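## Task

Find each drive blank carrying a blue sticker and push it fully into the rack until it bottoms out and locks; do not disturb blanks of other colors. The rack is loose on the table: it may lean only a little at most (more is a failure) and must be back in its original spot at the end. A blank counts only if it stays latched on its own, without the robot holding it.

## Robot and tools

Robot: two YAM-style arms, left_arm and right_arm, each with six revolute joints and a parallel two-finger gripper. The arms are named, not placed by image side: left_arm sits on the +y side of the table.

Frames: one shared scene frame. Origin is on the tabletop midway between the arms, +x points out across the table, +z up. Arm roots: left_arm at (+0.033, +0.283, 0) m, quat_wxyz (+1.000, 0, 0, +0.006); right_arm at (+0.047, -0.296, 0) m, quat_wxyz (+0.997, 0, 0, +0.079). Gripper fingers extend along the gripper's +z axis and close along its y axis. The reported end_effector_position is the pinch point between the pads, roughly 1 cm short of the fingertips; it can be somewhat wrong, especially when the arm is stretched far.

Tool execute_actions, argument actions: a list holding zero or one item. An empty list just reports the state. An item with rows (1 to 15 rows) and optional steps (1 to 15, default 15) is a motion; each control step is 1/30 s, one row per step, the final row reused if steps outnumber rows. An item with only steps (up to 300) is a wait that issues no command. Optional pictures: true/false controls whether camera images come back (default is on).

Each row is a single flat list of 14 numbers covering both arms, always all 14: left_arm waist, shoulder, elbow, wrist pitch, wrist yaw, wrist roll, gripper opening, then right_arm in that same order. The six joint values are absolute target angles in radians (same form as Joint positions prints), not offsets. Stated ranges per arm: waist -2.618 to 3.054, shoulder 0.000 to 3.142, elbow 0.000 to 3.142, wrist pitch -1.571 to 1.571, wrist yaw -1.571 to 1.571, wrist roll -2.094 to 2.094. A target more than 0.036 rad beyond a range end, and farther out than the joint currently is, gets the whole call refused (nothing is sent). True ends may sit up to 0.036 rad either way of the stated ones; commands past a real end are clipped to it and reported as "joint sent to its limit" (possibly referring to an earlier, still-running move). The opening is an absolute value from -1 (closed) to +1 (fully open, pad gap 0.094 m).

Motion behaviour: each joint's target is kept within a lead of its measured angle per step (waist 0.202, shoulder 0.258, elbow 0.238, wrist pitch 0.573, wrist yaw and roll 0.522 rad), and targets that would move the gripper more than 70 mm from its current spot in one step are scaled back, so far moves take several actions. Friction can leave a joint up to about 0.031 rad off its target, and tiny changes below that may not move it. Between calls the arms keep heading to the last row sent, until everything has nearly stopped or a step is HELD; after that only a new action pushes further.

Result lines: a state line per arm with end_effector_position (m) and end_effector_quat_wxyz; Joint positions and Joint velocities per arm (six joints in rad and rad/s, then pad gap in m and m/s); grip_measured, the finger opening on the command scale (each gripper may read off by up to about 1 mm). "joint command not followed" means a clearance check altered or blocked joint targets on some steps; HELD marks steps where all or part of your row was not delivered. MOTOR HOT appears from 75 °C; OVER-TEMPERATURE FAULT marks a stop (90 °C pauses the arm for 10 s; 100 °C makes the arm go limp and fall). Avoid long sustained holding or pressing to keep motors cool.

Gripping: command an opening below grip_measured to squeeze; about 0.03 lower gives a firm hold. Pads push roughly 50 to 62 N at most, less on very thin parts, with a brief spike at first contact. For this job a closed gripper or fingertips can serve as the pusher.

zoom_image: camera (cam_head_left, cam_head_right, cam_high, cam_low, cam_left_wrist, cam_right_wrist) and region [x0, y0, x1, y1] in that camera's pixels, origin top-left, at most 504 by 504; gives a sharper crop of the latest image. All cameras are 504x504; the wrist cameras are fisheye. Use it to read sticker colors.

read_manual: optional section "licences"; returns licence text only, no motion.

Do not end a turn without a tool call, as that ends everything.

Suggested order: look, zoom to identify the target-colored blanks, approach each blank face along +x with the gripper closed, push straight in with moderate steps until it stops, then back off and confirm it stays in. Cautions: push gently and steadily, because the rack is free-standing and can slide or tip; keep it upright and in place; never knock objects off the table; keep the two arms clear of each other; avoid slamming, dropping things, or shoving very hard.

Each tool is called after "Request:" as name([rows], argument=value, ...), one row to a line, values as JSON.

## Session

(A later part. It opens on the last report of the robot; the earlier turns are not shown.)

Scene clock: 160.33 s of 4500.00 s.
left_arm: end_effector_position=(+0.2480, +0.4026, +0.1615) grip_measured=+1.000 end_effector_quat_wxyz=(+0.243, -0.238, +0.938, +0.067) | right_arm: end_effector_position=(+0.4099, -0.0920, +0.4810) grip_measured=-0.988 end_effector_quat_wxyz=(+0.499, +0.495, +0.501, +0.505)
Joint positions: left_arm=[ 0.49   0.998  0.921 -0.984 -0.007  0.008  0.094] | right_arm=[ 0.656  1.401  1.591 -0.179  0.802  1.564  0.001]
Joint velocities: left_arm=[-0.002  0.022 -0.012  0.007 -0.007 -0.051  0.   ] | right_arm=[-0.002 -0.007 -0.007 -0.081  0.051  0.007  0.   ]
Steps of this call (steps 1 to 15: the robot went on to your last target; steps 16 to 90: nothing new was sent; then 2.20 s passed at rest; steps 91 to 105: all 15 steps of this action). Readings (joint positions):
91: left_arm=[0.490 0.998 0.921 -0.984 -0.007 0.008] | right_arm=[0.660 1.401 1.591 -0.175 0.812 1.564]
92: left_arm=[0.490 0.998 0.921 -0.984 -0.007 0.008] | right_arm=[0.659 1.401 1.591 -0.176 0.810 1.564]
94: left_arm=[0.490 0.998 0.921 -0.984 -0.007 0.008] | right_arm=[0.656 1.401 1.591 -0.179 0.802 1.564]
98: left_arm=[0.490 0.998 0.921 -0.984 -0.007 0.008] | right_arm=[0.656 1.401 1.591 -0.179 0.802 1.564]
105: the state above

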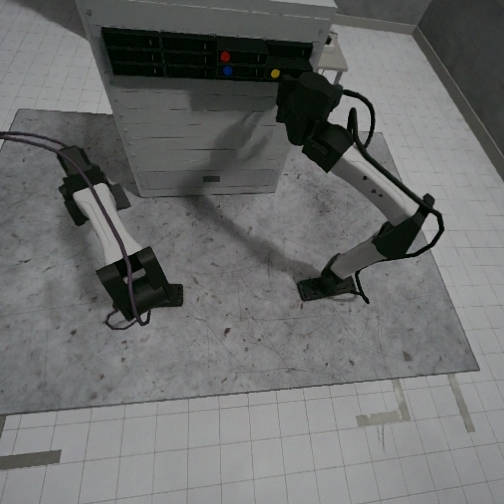

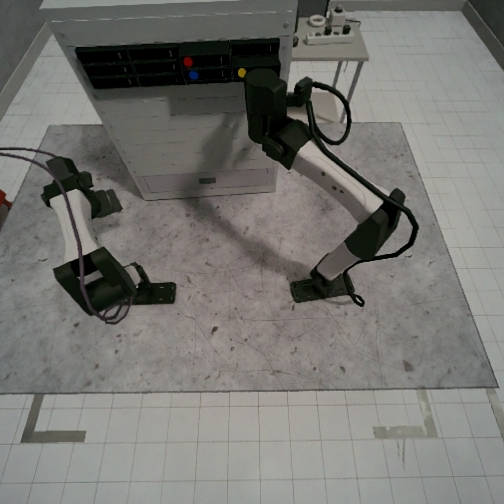

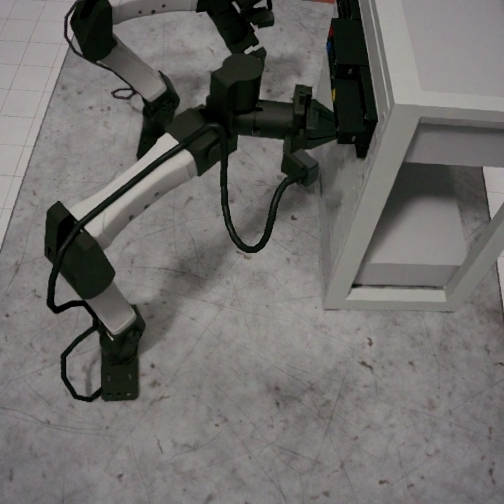

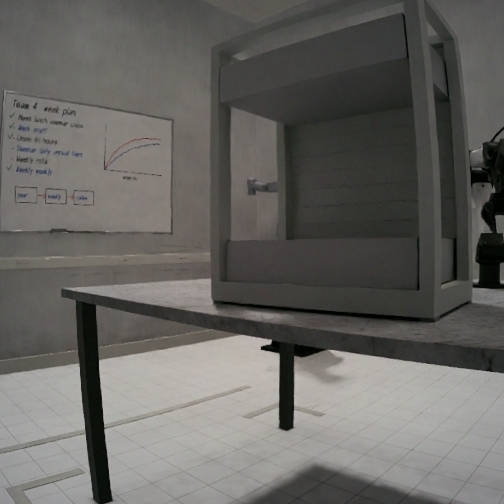

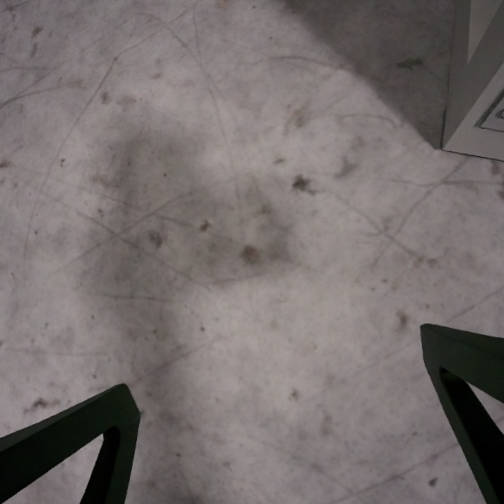

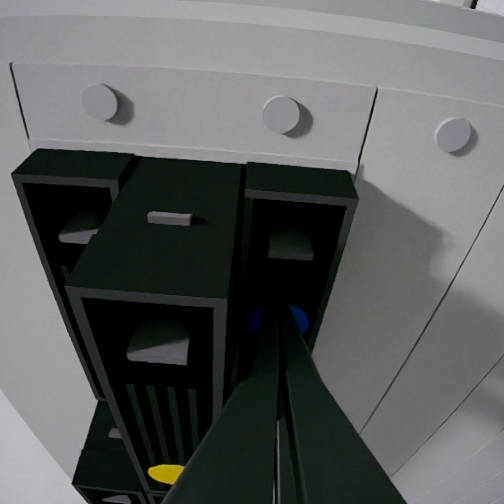

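Request:
execute_actions([
  {"rows":[[0.5,1.0,0.918,-1.0,0,0,1,0.70,1.38,1.57,-0.17,0.86,1.57,-1],[0.5,1.0,0.918,-1.0,0,0,1,0.70,1.38,1.57,-0.17,0.86,1.57,-1],[0.5,1.0,0.918,-1.0,0,0,1,0.807,1.32,1.555,-0.18,0.97,1.57,-1]],"steps":15},
])

Scene clock: 168.47 s of 4500.00 s.
left_arm: end_effector_position=(+0.2480, +0.4026, +0.1615) grip_measured=+1.000 end_effector_quat_wxyz=(+0.243, -0.238, +0.938, +0.067) | right_arm: end_effector_position=(+0.3639, -0.0834, +0.4958) grip_measured=-0.988 end_effector_quat_wxyz=(+0.495, +0.498, +0.486, +0.521)
Joint positions: left_arm=[ 0.49   0.998  0.921 -0.984 -0.007  0.008  0.094] | right_arm=[ 0.809  1.335  1.573 -0.183  0.952  1.564  0.001]
Joint velocities: left_arm=[ 0.002 -0.027 -0.012  0.007 -0.007 -0.037  0.   ] | right_arm=[ 0.002  0.002 -0.002  0.007  0.022 -0.022 -0.   ]
Steps of this call (steps 1 to 15: the robot went on to your last target; steps 16 to 90: nothing new was sent; then 4.63 s passed at rest; steps 91 to 105: all 15 steps of this action). Readings (joint positions):
91: left_arm=[0.490 0.998 0.921 -0.984 -0.007 0.008] | right_arm=[0.664 1.397 1.591 -0.179 0.810 1.564]
92: left_arm=[0.490 0.998 0.921 -0.984 -0.007 0.008] | right_arm=[0.674 1.397 1.591 -0.179 0.819 1.564]
94: left_arm=[0.490 0.998 0.921 -0.984 -0.007 0.008] | right_arm=[0.732 1.383 1.580 -0.181 0.869 1.564]
98: left_arm=[0.490 0.998 0.921 -0.984 -0.007 0.008] | right_arm=[0.809 1.348 1.573 -0.184 0.915 1.564]
105: the state above

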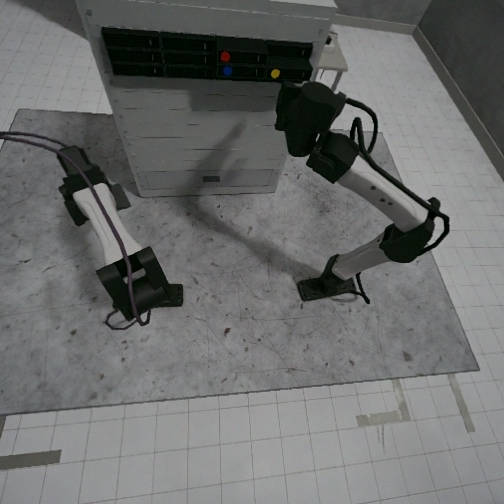

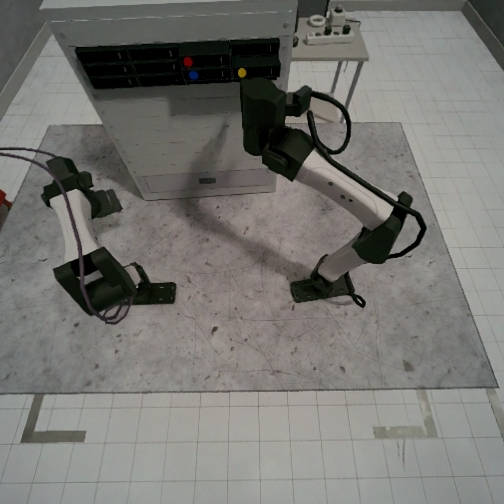

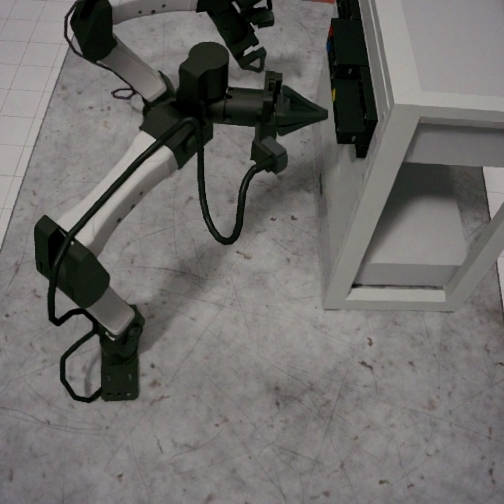

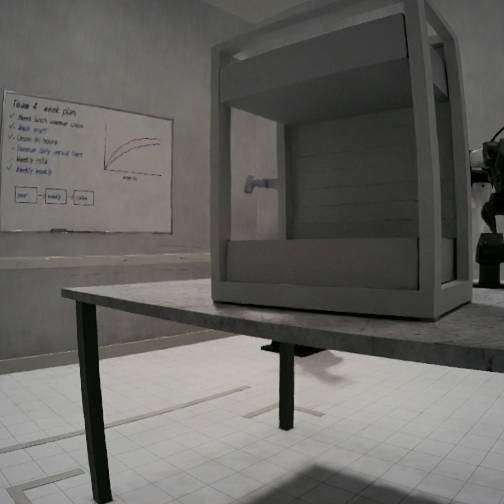

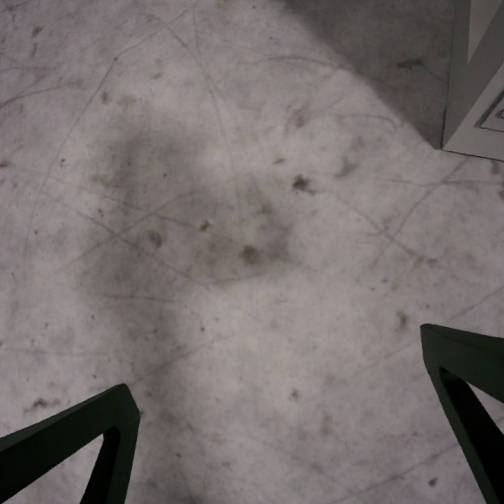

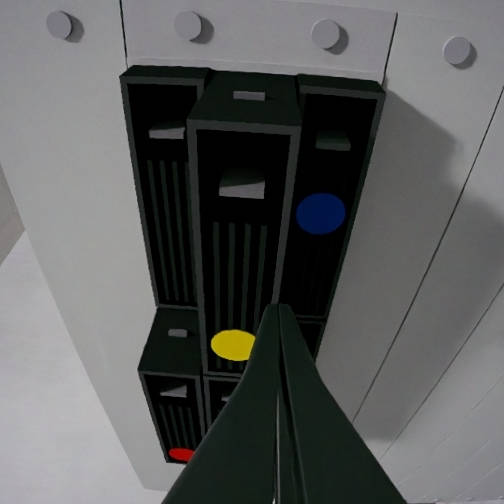

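Request:
execute_actions([
  {"rows":[[0.5,1.0,1.1,-0.7,-0.5,-0.5,-1,0.9,1.0,1.3,-0.3,1.1,1.57,-1],[0.5,1.0,1.35,-0.35,-1.1,-1.57,-1,0.9,0.9,1.2,-0.3,1.1,1.57,-1],[0.5,1.0,1.35,-0.35,-1.1,-1.57,-1,0.9,0.9,1.2,-0.3,1.1,1.57,-1],[0.5,1.0,1.35,-0.35,-1.1,-1.57,-1,0.9,0.9,1.2,-0.3,1.1,1.57,-1],[0.5,1.0,1.35,-0.35,-1.1,-1.57,-1,0.9,0.9,1.2,-0.3,1.1,1.57,-1],[0.5,1.0,1.35,-0.35,-1.1,-1.57,-1,-0.6,0.9,1.2,-0.3,1.0,1.57,-1]],"steps":15},
], pictures=false)

Request:
execute_actions([
  {"rows":[[0.2,1.0,1.36,-0.35,-1.1,-1.57,-1,-0.6,0.9,1.2,-0.3,1.0,1.57,-1],[-0.1,1.0,1.36,-0.35,-1.1,-1.57,-1,-0.6,0.9,1.2,-0.3,1.0,1.57,-1],[-0.3,1.0,1.36,-0.35,-1.1,-1.57,-1,-0.6,0.9,1.2,-0.3,1.0,1.57,-1],[-0.5,1.0,1.36,-0.35,-1.1,-1.57,-1,-0.6,0.9,1.2,-0.3,1.0,1.57,-1],[-0.7,1.0,1.36,-0.35,-1.1,-1.57,-1,-0.6,0.9,1.2,-0.3,1.0,1.57,-1],[-1.124,1.0,1.36,-0.35,-1.1,-1.57,-1,-0.6,0.9,1.2,-0.3,1.0,1.57,-1]],"steps":15},
], pictures=false)

Request:
execute_actions([
  {"rows":[[-1.124,1.15,1.5,-0.33,-1.11,-1.57,-1,-0.6,0.9,1.2,-0.3,1.0,1.57,-1],[-1.124,1.15,1.5,-0.33,-1.11,-1.57,-1,-0.6,0.9,1.2,-0.3,1.0,1.57,-1],[-1.124,1.3,1.64,-0.31,-1.11,-1.57,-1,-0.6,0.9,1.2,-0.3,1.0,1.57,-1],[-1.124,1.3,1.64,-0.31,-1.11,-1.57,-1,-0.6,0.9,1.2,-0.3,1.0,1.57,-1],[-1.124,1.47,1.78,-0.29,-1.12,-1.57,-1,-0.6,0.9,1.2,-0.3,1.0,1.57,-1]],"steps":15},
])

Scene clock: 188.10 s of 4500.00 s.
left_arm: end_effector_position=(+0.2226, +0.5270, +0.4454) grip_measured=-0.997 end_effector_quat_wxyz=(+0.645, -0.625, +0.395, +0.193) | right_arm: end_effector_position=(+0.3151, -0.3535, +0.4602) grip_measured=-0.988 end_effector_quat_wxyz=(+0.637, +0.632, +0.302, +0.321)
Joint positions: left_arm=[ 0.491  1.     1.326 -0.457 -0.791 -0.81   0.   ] | right_arm=[ 0.19   0.892  1.219 -0.294  1.005  1.564  0.001]
Joint velocities: left_arm=[-0.012  0.002  0.457  1.004 -2.132 -2.791  0.   ] | right_arm=[-2.147  0.002 -0.002  0.007 -0.007 -0.007 -0.002]
Steps of this call (steps 1 to 15: the robot went on to your last target; steps 16 to 90: nothing new was sent; then 16.13 s passed at rest; steps 91 to 105: all 15 steps of this action). Readings (joint positions):
91: left_arm=[0.489 0.999 0.931 -0.979 -0.045 -0.037] | right_arm=[0.818 1.310 1.539 -0.176 0.970 1.563]
92: left_arm=[0.491 1.000 0.951 -0.953 -0.091 -0.080] | right_arm=[0.842 1.253 1.462 -0.195 0.987 1.563]
94: left_arm=[0.491 1.000 1.005 -0.871 -0.167 -0.156] | right_arm=[0.883 1.114 1.312 -0.239 1.014 1.564]
98: left_arm=[0.491 1.000 1.132 -0.718 -0.329 -0.318] | right_arm=[0.713 0.920 1.219 -0.290 1.015 1.564]
105: the state above

Scene clock: 188.60 s of 4500.00 s.
left_arm: end_effector_position=(+0.3179, +0.2863, +0.4776) grip_measured=-0.997 end_effector_quat_wxyz=(+0.621, -0.606, +0.363, -0.340) | right_arm: end_effector_position=(+0.1971, -0.5262, +0.4597) grip_measured=-0.988 end_effector_quat_wxyz=(+0.711, +0.700, +0.040, +0.054)
Joint positions: left_arm=[-0.564  1.     1.356 -0.353 -1.081 -1.53   0.   ] | right_arm=[-0.592  0.892  1.219 -0.297  1.004  1.564  0.001]
Joint velocities: left_arm=[-2.103 -0.002 -0.002 -0.081 -0.022 -0.183 -0.003] | right_arm=[-0.007 -0.002  0.007 -0.066 -0.007 -0.022 -0.001]
Steps of this call (steps 1 to 15: all 15 steps of this action). Readings (joint positions):
1: left_arm=[0.459 1.000 1.341 -0.428 -0.866 -0.909] | right_arm=[0.116 0.892 1.219 -0.295 1.003 1.564]
2: left_arm=[0.389 1.000 1.351 -0.405 -0.916 -1.007] | right_arm=[0.042 0.892 1.219 -0.296 1.002 1.564]
4: left_arm=[0.241 1.000 1.356 -0.375 -0.981 -1.195] | right_arm=[-0.106 0.892 1.219 -0.296 1.000 1.564]
8: left_arm=[-0.051 1.000 1.356 -0.360 -1.047 -1.413] | right_arm=[-0.402 0.892 1.219 -0.296 0.998 1.564]
15: the state above

Scene clock: 189.10 s of 4500.00 s.
left_arm: end_effector_position=(+0.3354, +0.0215, +0.4957) grip_measured=-0.997 end_effector_quat_wxyz=(+0.505, -0.493, +0.513, -0.489) | right_arm: end_effector_position=(+0.1971, -0.5262, +0.4597) grip_measured=-0.988 end_effector_quat_wxyz=(+0.711, +0.700, +0.040, +0.054)
Joint positions: left_arm=[-1.121  1.486  1.756 -0.297 -1.105 -1.559  0.   ] | right_arm=[-0.592  0.892  1.219 -0.297  1.004  1.564  0.001]
Joint velocities: left_arm=[-0.012  0.002  0.012 -0.066 -0.081 -0.037 -0.001] | right_arm=[-0.002  0.022 -0.032 -0.037 -0.022  0.022  0.   ]
Steps of this call (steps 1 to 15: all 15 steps of this action). Readings (joint positions):
1: left_arm=[-0.637 1.016 1.378 -0.366 -1.088 -1.537] | right_arm=[-0.592 0.892 1.219 -0.297 1.004 1.564]
2: left_arm=[-0.708 1.051 1.424 -0.360 -1.094 -1.542] | right_arm=[-0.592 0.892 1.219 -0.297 1.004 1.564]
4: left_arm=[-0.825 1.146 1.531 -0.340 -1.098 -1.547] | right_arm=[-0.592 0.892 1.219 -0.297 1.004 1.564]
8: left_arm=[-1.019 1.349 1.716 -0.299 -1.105 -1.552] | right_arm=[-0.592 0.892 1.219 -0.297 1.004 1.564]
15: the state above

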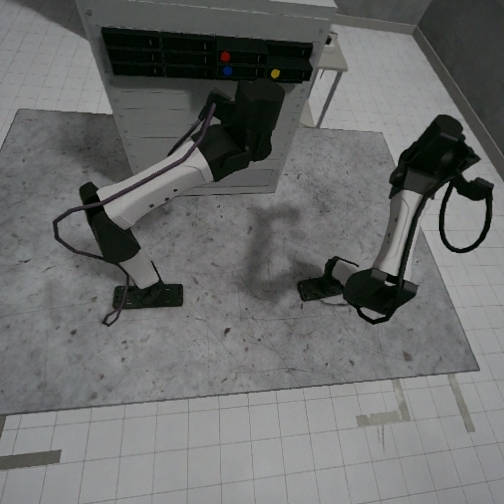

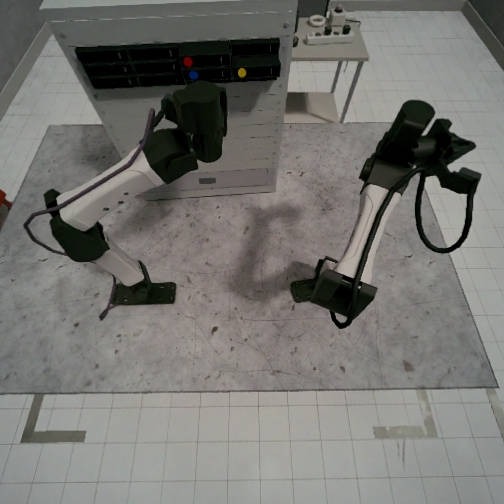

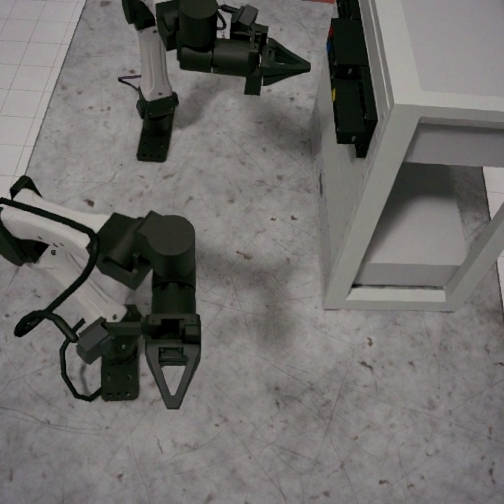

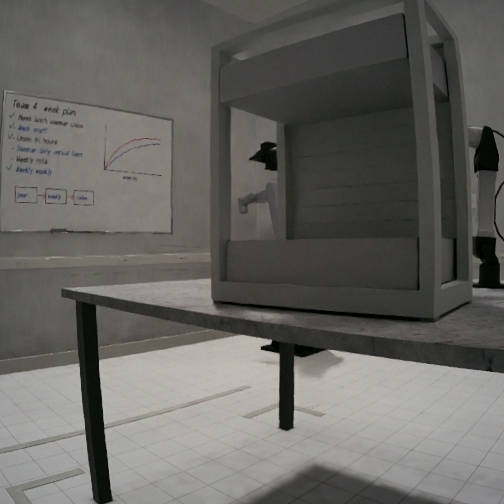

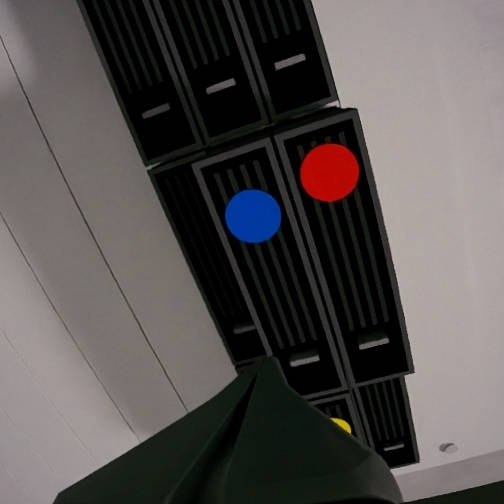

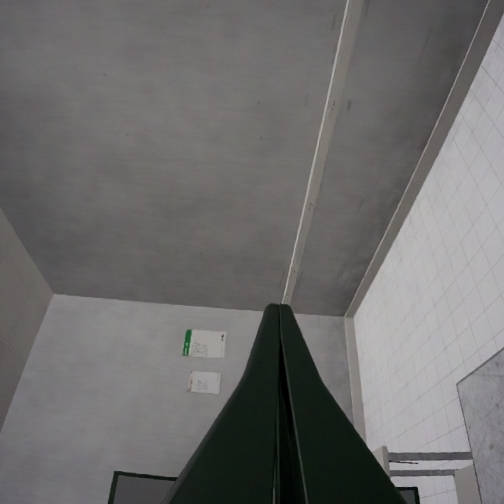

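Request:
execute_actions([
  {"rows":[[-0.97,1.465,1.805,-0.305,-0.96,-1.57,-1,-0.6,0.9,1.2,-0.3,1.0,1.57,-1]],"steps":15},
])

Scene clock: 194.80 s of 4500.00 s.
left_arm: end_effector_position=(+0.3669, +0.0517, +0.5126) grip_measured=-0.997 end_effector_quat_wxyz=(+0.503, -0.501, +0.493, -0.502) | right_arm: end_effector_position=(+0.1971, -0.5262, +0.4597) grip_measured=-0.988 end_effector_quat_wxyz=(+0.711, +0.700, +0.040, +0.054)
Joint positions: left_arm=[-0.977  1.477  1.791 -0.295 -0.973 -1.562  0.   ] | right_arm=[-0.592  0.892  1.219 -0.297  1.004  1.564  0.001]
Joint velocities: left_arm=[ 0.012  0.007 -0.007 -0.037  0.051 -0.051  0.001] | right_arm=[ 0.002 -0.002  0.012  0.007 -0.022 -0.022 -0.001]
Steps of this call (steps 1 to 30: the robot went on to your last target; steps 31 to 90: nothing new was sent; then 2.20 s passed at rest; steps 91 to 105: all 15 steps of this action). Readings (joint positions):
91: left_arm=[-1.103 1.483 1.770 -0.292 -1.088 -1.562] | right_arm=[-0.592 0.892 1.219 -0.297 1.004 1.564]
92: left_arm=[-1.066 1.483 1.775 -0.292 -1.058 -1.562] | right_arm=[-0.592 0.892 1.219 -0.297 1.004 1.564]
94: left_arm=[-0.993 1.483 1.784 -0.293 -1.027 -1.562] | right_arm=[-0.592 0.892 1.219 -0.297 1.004 1.564]
98: left_arm=[-0.977 1.477 1.791 -0.294 -0.992 -1.562] | right_arm=[-0.592 0.892 1.219 -0.297 1.004 1.564]
105: the state above

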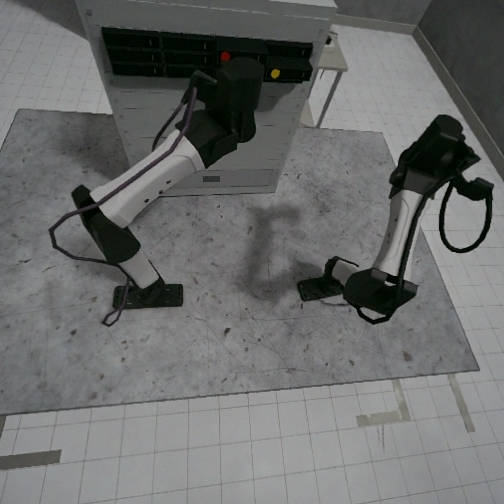

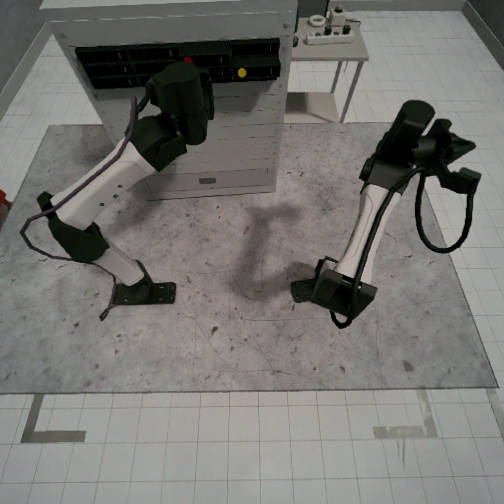

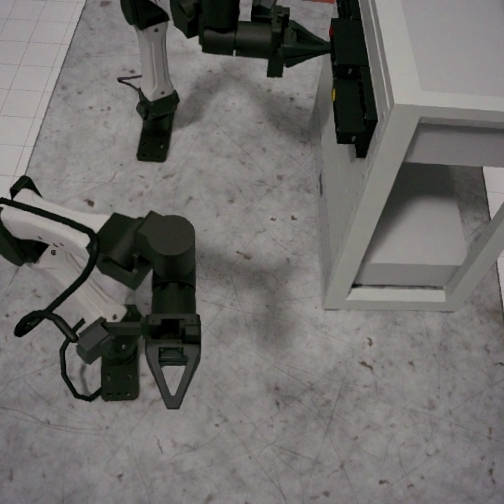

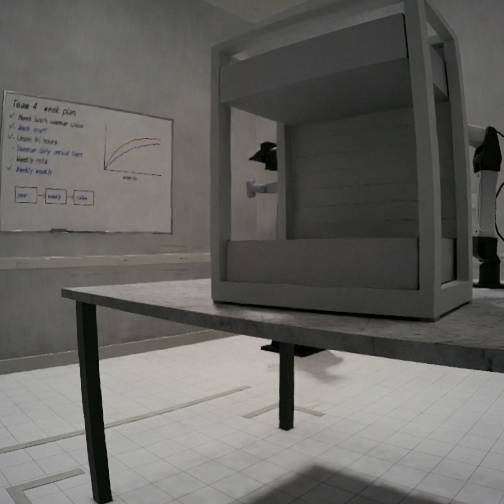

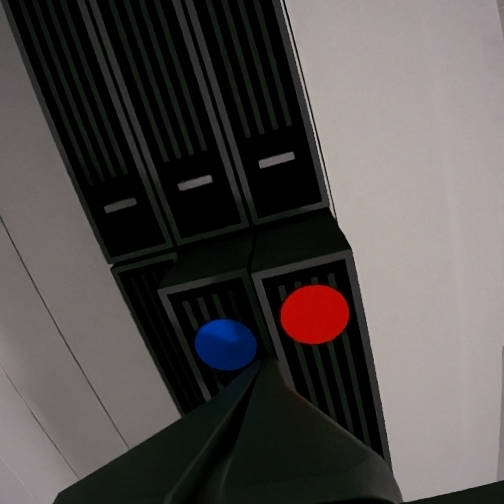

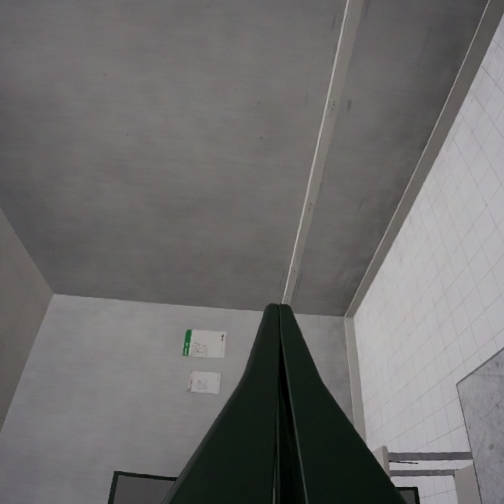

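Request:
execute_actions([
  {"rows":[[-0.97,1.45,1.71,-0.255,-0.96,-1.57,-1,-0.6,0.9,1.2,-0.3,1.0,1.57,-1]],"steps":12},
])

Scene clock: 199.80 s of 4500.00 s.
left_arm: end_effector_position=(+0.3680, +0.0489, +0.5006) grip_measured=-0.997 end_effector_quat_wxyz=(+0.502, -0.499, +0.498, -0.501) | right_arm: end_effector_position=(+0.1971, -0.5262, +0.4597) grip_measured=-0.988 end_effector_quat_wxyz=(+0.711, +0.700, +0.040, +0.054)
Joint positions: left_arm=[-0.977  1.462  1.731 -0.26  -0.966 -1.562  0.   ] | right_arm=[-0.592  0.892  1.219 -0.297  1.004  1.564  0.001]
Joint velocities: left_arm=[ 0.002 -0.007  0.002  0.051  0.022 -0.066 -0.   ] | right_arm=[ 0.002 -0.012 -0.027  0.037  0.11  -0.051 -0.   ]
Steps of this call (steps 1 to 15: the robot went on to your last target; steps 16 to 90: nothing new was sent; then 1.60 s passed at rest; steps 91 to 102: all 12 steps of this action). Readings (joint positions):
91: left_arm=[-0.977 1.474 1.781 -0.284 -0.967 -1.562] | right_arm=[-0.592 0.892 1.219 -0.297 1.004 1.564]
92: left_arm=[-0.977 1.466 1.763 -0.275 -0.967 -1.562] | right_arm=[-0.592 0.892 1.219 -0.297 1.004 1.564]
94: left_arm=[-0.977 1.462 1.742 -0.270 -0.967 -1.562] | right_arm=[-0.592 0.892 1.219 -0.297 1.004 1.564]
98: left_arm=[-0.977 1.462 1.731 -0.266 -0.966 -1.562] | right_arm=[-0.592 0.892 1.219 -0.297 1.004 1.564]
102: the state above

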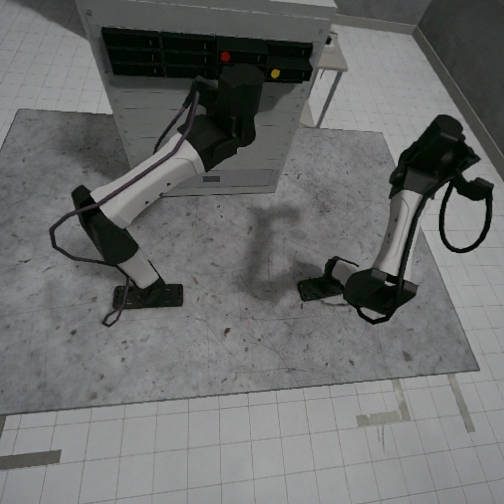

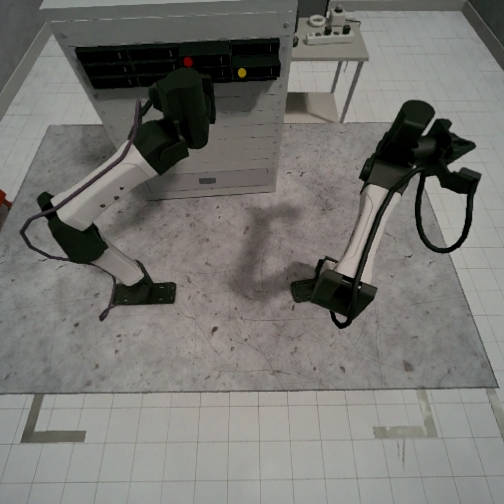

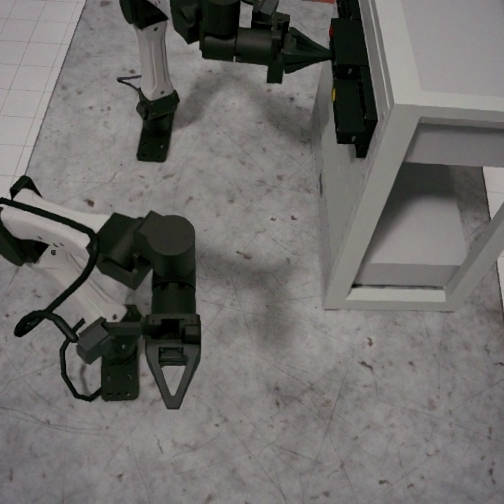

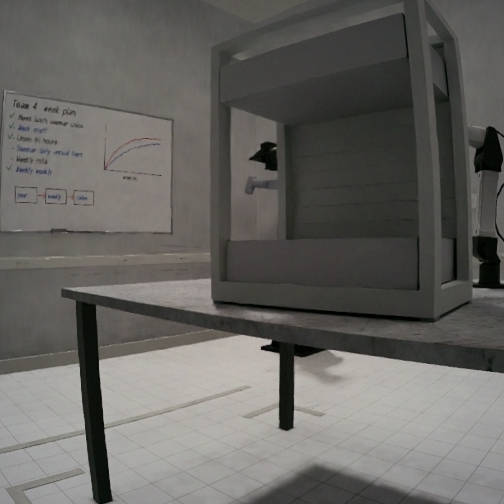

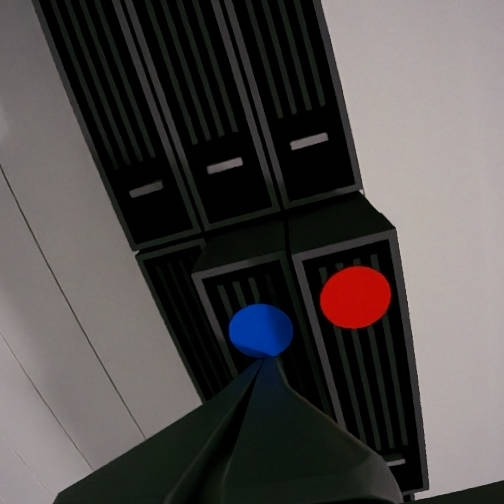

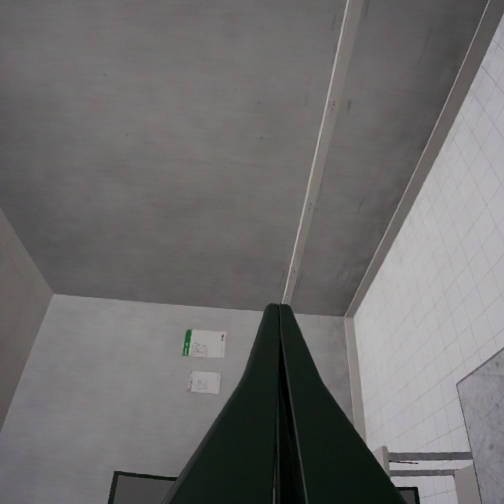

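Request:
execute_actions([
  {"rows":[[-0.97,1.46,1.685,-0.245,-0.96,-1.57,-1,-0.6,0.9,1.2,-0.3,1.0,1.57,-1],[-0.97,1.46,1.685,-0.245,-0.96,-1.57,-1,-0.6,0.9,1.2,-0.3,1.0,1.57,-1],[-0.97,1.46,1.685,-0.245,-0.96,-1.57,-1,-0.6,0.9,1.2,-0.3,1.0,1.57,-1],[-0.97,1.46,1.685,-0.245,-0.96,-1.57,-1,-0.6,0.9,1.2,-0.3,1.0,1.57,-1],[-0.94,1.485,1.72,-0.245,-0.93,-1.57,-1,-0.6,0.9,1.2,-0.3,1.0,1.57,-1],[-0.94,1.485,1.72,-0.245,-0.93,-1.57,-1,-0.6,0.9,1.2,-0.3,1.0,1.57,-1],[-0.915,1.505,1.752,-0.245,-0.905,-1.57,-1,-0.6,0.9,1.2,-0.3,1.0,1.57,-1],[-0.915,1.505,1.752,-0.245,-0.905,-1.57,-1,-0.6,0.9,1.2,-0.3,1.0,1.57,-1],[-0.89,1.53,1.775,-0.243,-0.88,-1.57,-1,-0.6,0.9,1.2,-0.3,1.0,1.57,-1],[-0.89,1.53,1.775,-0.243,-0.88,-1.57,-1,-0.6,0.9,1.2,-0.3,1.0,1.57,-1],[-0.865,1.555,1.80,-0.242,-0.855,-1.57,-1,-0.6,0.9,1.2,-0.3,1.0,1.57,-1]],"steps":15},
])

Scene clock: 214.63 s of 4500.00 s.
left_arm: end_effector_position=(+0.3982, +0.0524, +0.5038) grip_measured=-0.997 end_effector_quat_wxyz=(+0.502, -0.499, +0.493, -0.506) | right_arm: end_effector_position=(+0.1971, -0.5262, +0.4597) grip_measured=-0.988 end_effector_quat_wxyz=(+0.711, +0.700, +0.040, +0.054)
Joint positions: left_arm=[-0.888  1.52   1.786 -0.241 -0.878 -1.562  0.   ] | right_arm=[-0.592  0.892  1.219 -0.297  1.004  1.564  0.001]
Joint velocities: left_arm=[ 0.007 -0.002  0.002  0.022 -0.037  0.007 -0.   ] | right_arm=[-0.012  0.012 -0.012  0.051  0.051 -0.007 -0.001]
Steps of this call (steps 1 to 15: the robot went on to your last target; steps 16 to 90: nothing new was sent; then 11.33 s passed at rest; steps 91 to 105: all 15 steps of this action). Readings (joint positions):
91: left_arm=[-0.977 1.462 1.728 -0.252 -0.966 -1.562] | right_arm=[-0.592 0.892 1.219 -0.297 1.004 1.564]
92: left_arm=[-0.977 1.462 1.723 -0.248 -0.966 -1.562] | right_arm=[-0.592 0.892 1.219 -0.297 1.004 1.564]
94: left_arm=[-0.977 1.462 1.717 -0.242 -0.966 -1.562] | right_arm=[-0.592 0.892 1.219 -0.297 1.004 1.564]
98: left_arm=[-0.955 1.467 1.727 -0.243 -0.936 -1.562] | right_arm=[-0.592 0.892 1.219 -0.297 1.004 1.564]
105: the state above

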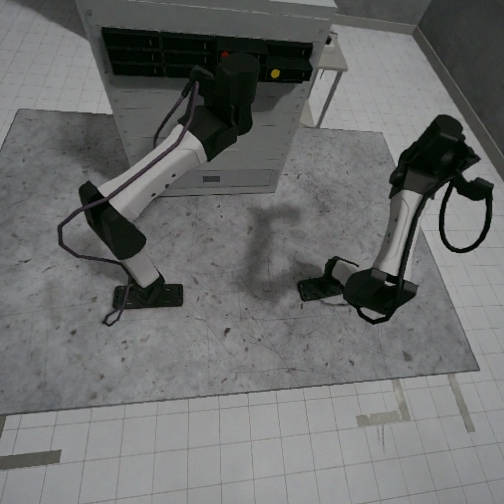

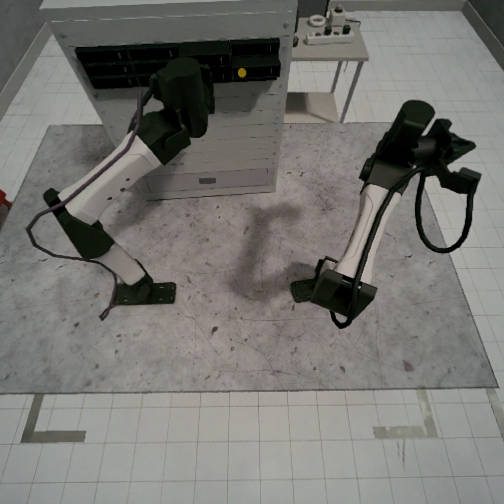

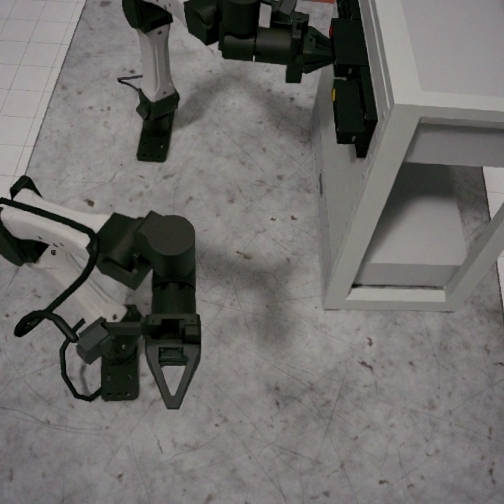

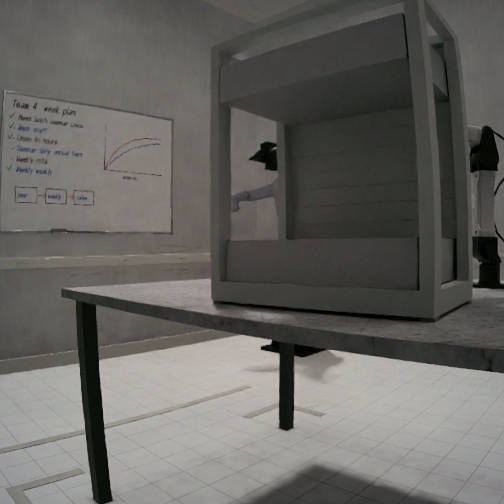

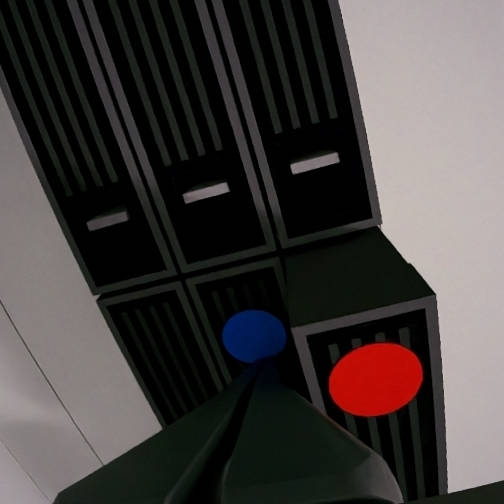

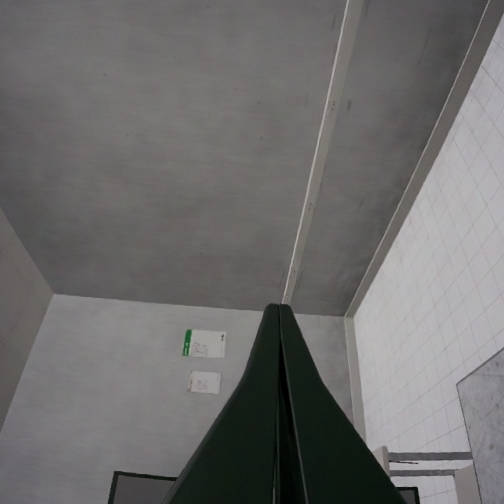

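Request:
execute_actions([
  {"rows":[[-0.865,1.56,1.76,-0.225,-0.855,-1.57,-1,-0.6,0.9,1.2,-0.3,1.0,1.57,-1],[-0.865,1.56,1.76,-0.225,-0.855,-1.57,-1,-0.6,0.9,1.2,-0.3,1.0,1.57,-1],[-0.865,1.56,1.76,-0.225,-0.855,-1.57,-1,-0.6,0.9,1.2,-0.3,1.0,1.57,-1],[-0.845,1.585,1.785,-0.225,-0.835,-1.57,-1,-0.6,0.9,1.2,-0.3,1.0,1.57,-1],[-0.845,1.585,1.785,-0.225,-0.835,-1.57,-1,-0.6,0.9,1.2,-0.3,1.0,1.57,-1],[-0.845,1.585,1.785,-0.225,-0.835,-1.57,-1,-0.6,0.9,1.2,-0.3,1.0,1.57,-1],[-0.82,1.61,1.81,-0.225,-0.81,-1.57,-1,-0.6,0.9,1.2,-0.3,1.0,1.57,-1]],"steps":15},
])

Scene clock: 220.23 s of 4500.00 s.
left_arm: end_effector_position=(+0.4000, +0.0521, +0.5031) grip_measured=-0.997 end_effector_quat_wxyz=(+0.500, -0.496, +0.501, -0.503) | right_arm: end_effector_position=(+0.1971, -0.5262, +0.4597) grip_measured=-0.988 end_effector_quat_wxyz=(+0.711, +0.700, +0.040, +0.054)
Joint positions: left_arm=[-0.88   1.524  1.8   -0.269 -0.859 -1.563  0.   ] | right_arm=[-0.592  0.892  1.219 -0.297  1.004  1.564  0.001]
Joint velocities: left_arm=[-0.002  0.002 -0.012 -0.007  0.022 -0.007 -0.001] | right_arm=[-0.012  0.002 -0.017  0.007 -0.095 -0.11   0.001]
Steps of this call (steps 1 to 15: the robot went on to your last target; steps 16 to 90: nothing new was sent; then 2.10 s passed at rest; steps 91 to 105: all 15 steps of this action). Readings (joint positions):
91: left_arm=[-0.888 1.520 1.786 -0.241 -0.875 -1.562] | right_arm=[-0.592 0.892 1.219 -0.297 1.004 1.564]
92: left_arm=[-0.888 1.520 1.786 -0.241 -0.875 -1.562] | right_arm=[-0.592 0.892 1.219 -0.297 1.004 1.564]
94: left_arm=[-0.886 1.522 1.786 -0.241 -0.874 -1.562] | right_arm=[-0.592 0.892 1.219 -0.297 1.004 1.564]
98: left_arm=[-0.883 1.524 1.793 -0.252 -0.868 -1.562] | right_arm=[-0.592 0.892 1.219 -0.297 1.004 1.564]
105: the state above

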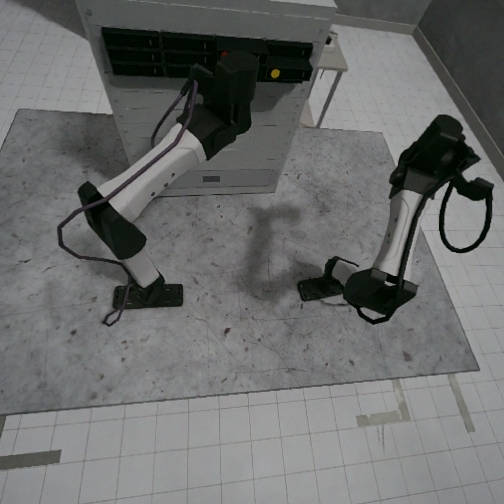

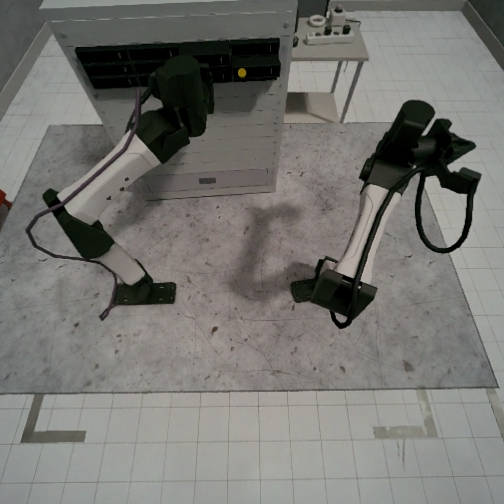

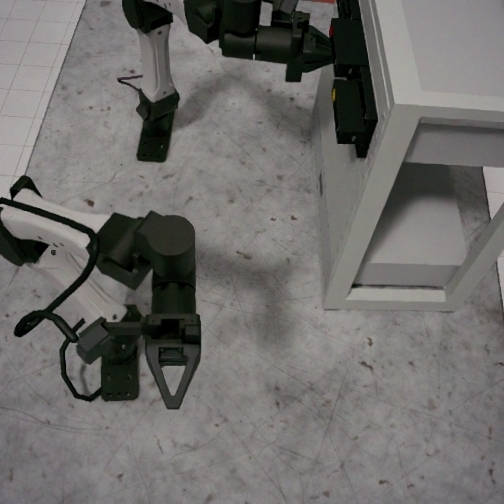

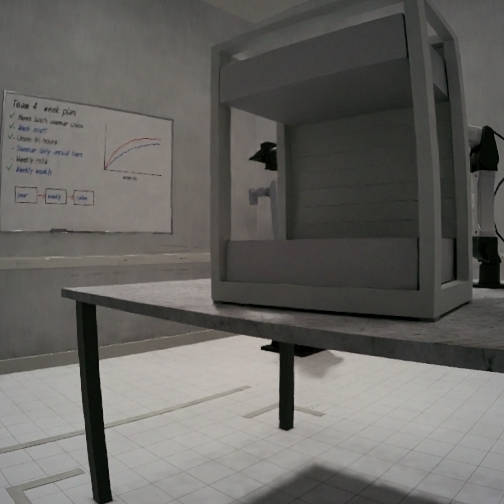

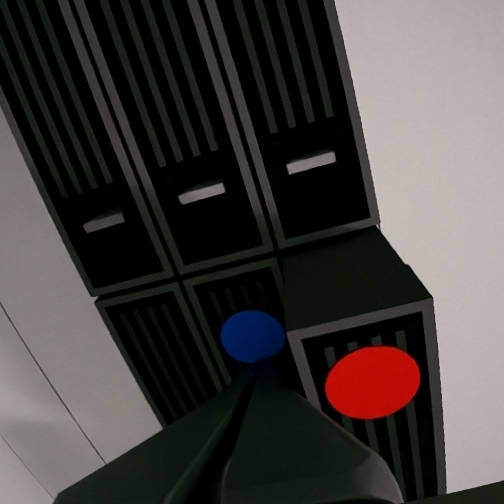

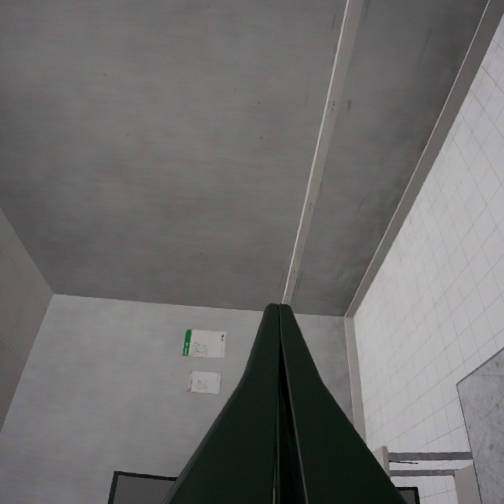

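Request:
execute_actions([
  {"rows":[[-0.93,1.48,1.74,-0.25,-0.92,-1.57,-1,-0.6,0.9,1.2,-0.3,1.0,1.57,-1],[-0.93,1.48,1.74,-0.25,-0.92,-1.57,-1,-0.6,0.9,1.2,-0.3,1.0,1.57,-1],[-0.93,1.48,1.74,-0.25,-0.92,-1.57,-1,-0.6,0.9,1.2,-0.3,1.0,1.57,-1],[-1.05,1.4,1.68,-0.27,-1.04,-1.57,-1,-0.6,0.9,1.2,-0.3,1.0,1.57,-1]],"steps":15},
])

Scene clock: 224.87 s of 4500.00 s.
left_arm: end_effector_position=(+0.3409, +0.0511, +0.5089) grip_measured=-0.997 end_effector_quat_wxyz=(+0.495, -0.498, +0.493, -0.514) | right_arm: end_effector_position=(+0.1971, -0.5262, +0.4597) grip_measured=-0.988 end_effector_quat_wxyz=(+0.711, +0.700, +0.040, +0.054)
Joint positions: left_arm=[-1.05   1.405  1.702 -0.263 -1.023 -1.564  0.   ] | right_arm=[-0.592  0.892  1.219 -0.297  1.004  1.564  0.001]
Joint velocities: left_arm=[-0.007 -0.007 -0.002 -0.051 -0.095  0.022  0.001] | right_arm=[ 0.012 -0.007 -0.002 -0.007  0.037 -0.051  0.   ]
Steps of this call (steps 1 to 15: the robot went on to your last target; steps 16 to 90: nothing new was sent; then 1.13 s passed at rest; steps 91 to 105: all 15 steps of this action). Readings (joint positions):
91: left_arm=[-0.889 1.517 1.794 -0.266 -0.866 -1.564] | right_arm=[-0.592 0.892 1.219 -0.297 1.004 1.564]
92: left_arm=[-0.900 1.509 1.781 -0.263 -0.876 -1.564] | right_arm=[-0.592 0.892 1.219 -0.297 1.004 1.564]
94: left_arm=[-0.933 1.490 1.755 -0.257 -0.908 -1.564] | right_arm=[-0.592 0.892 1.219 -0.297 1.004 1.564]
98: left_arm=[-1.046 1.428 1.702 -0.268 -0.978 -1.564] | right_arm=[-0.592 0.892 1.219 -0.297 1.004 1.564]
105: the state above

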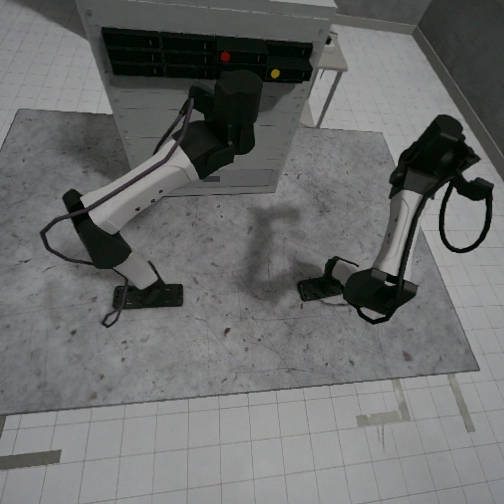

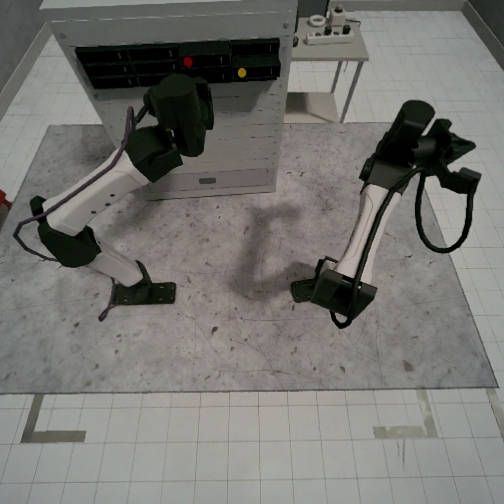

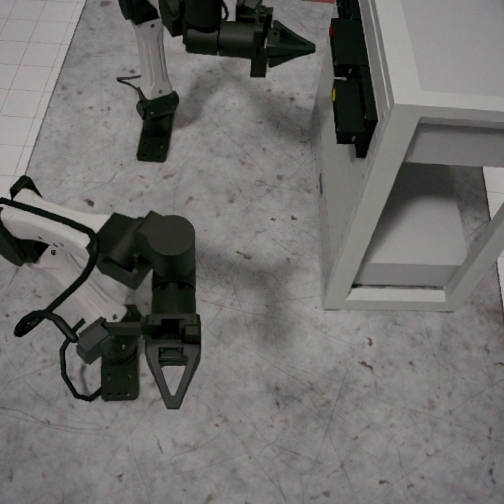

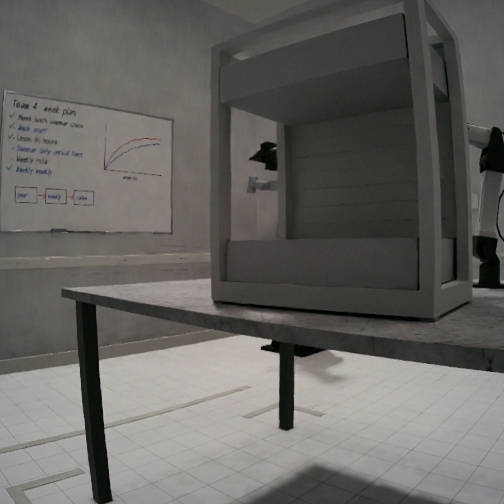

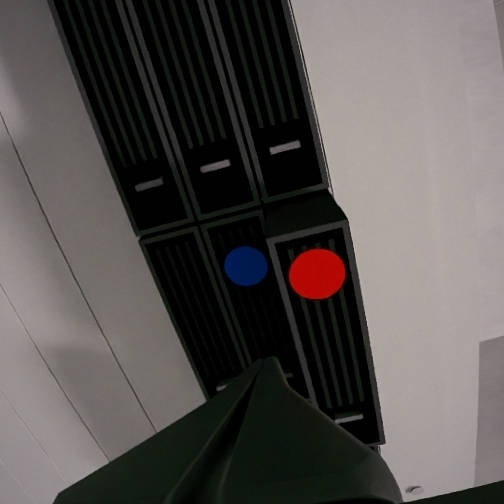

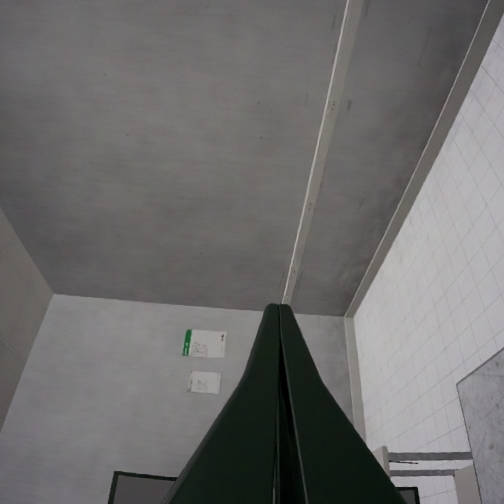

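Request:
zoom_image(camera="cam_left_wrist", region=[120, 180, 360, 320])

Request:
zoom_image(camera="cam_high", region=[300, 0, 420, 170])

Region (120, 180, 360, 320) of cam_left_wrist's 504x504 image, scaled by 2.100, with more detail than that image has; it fills the top 294 rows of this view, and the rest is white.

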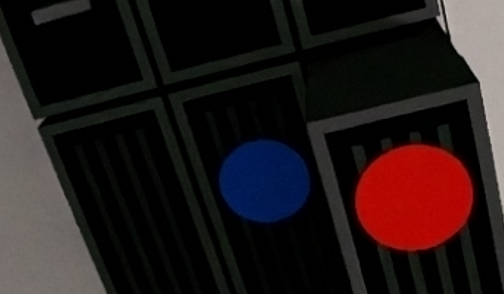

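Region (300, 0, 420, 170) of cam_high's 504x504 image, scaled by 2.965, with more detail than that image has; it fills the left 356 columns of this view, and the rest is white.

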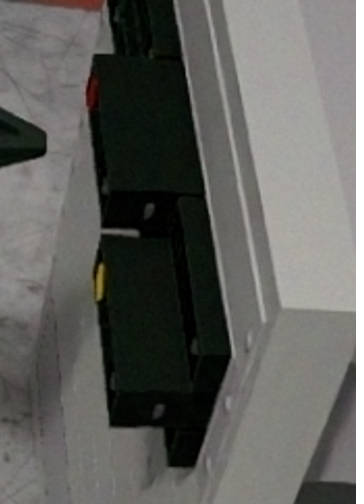

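Request:
finished_scene(scene=1)

The scene is finished: the task was done.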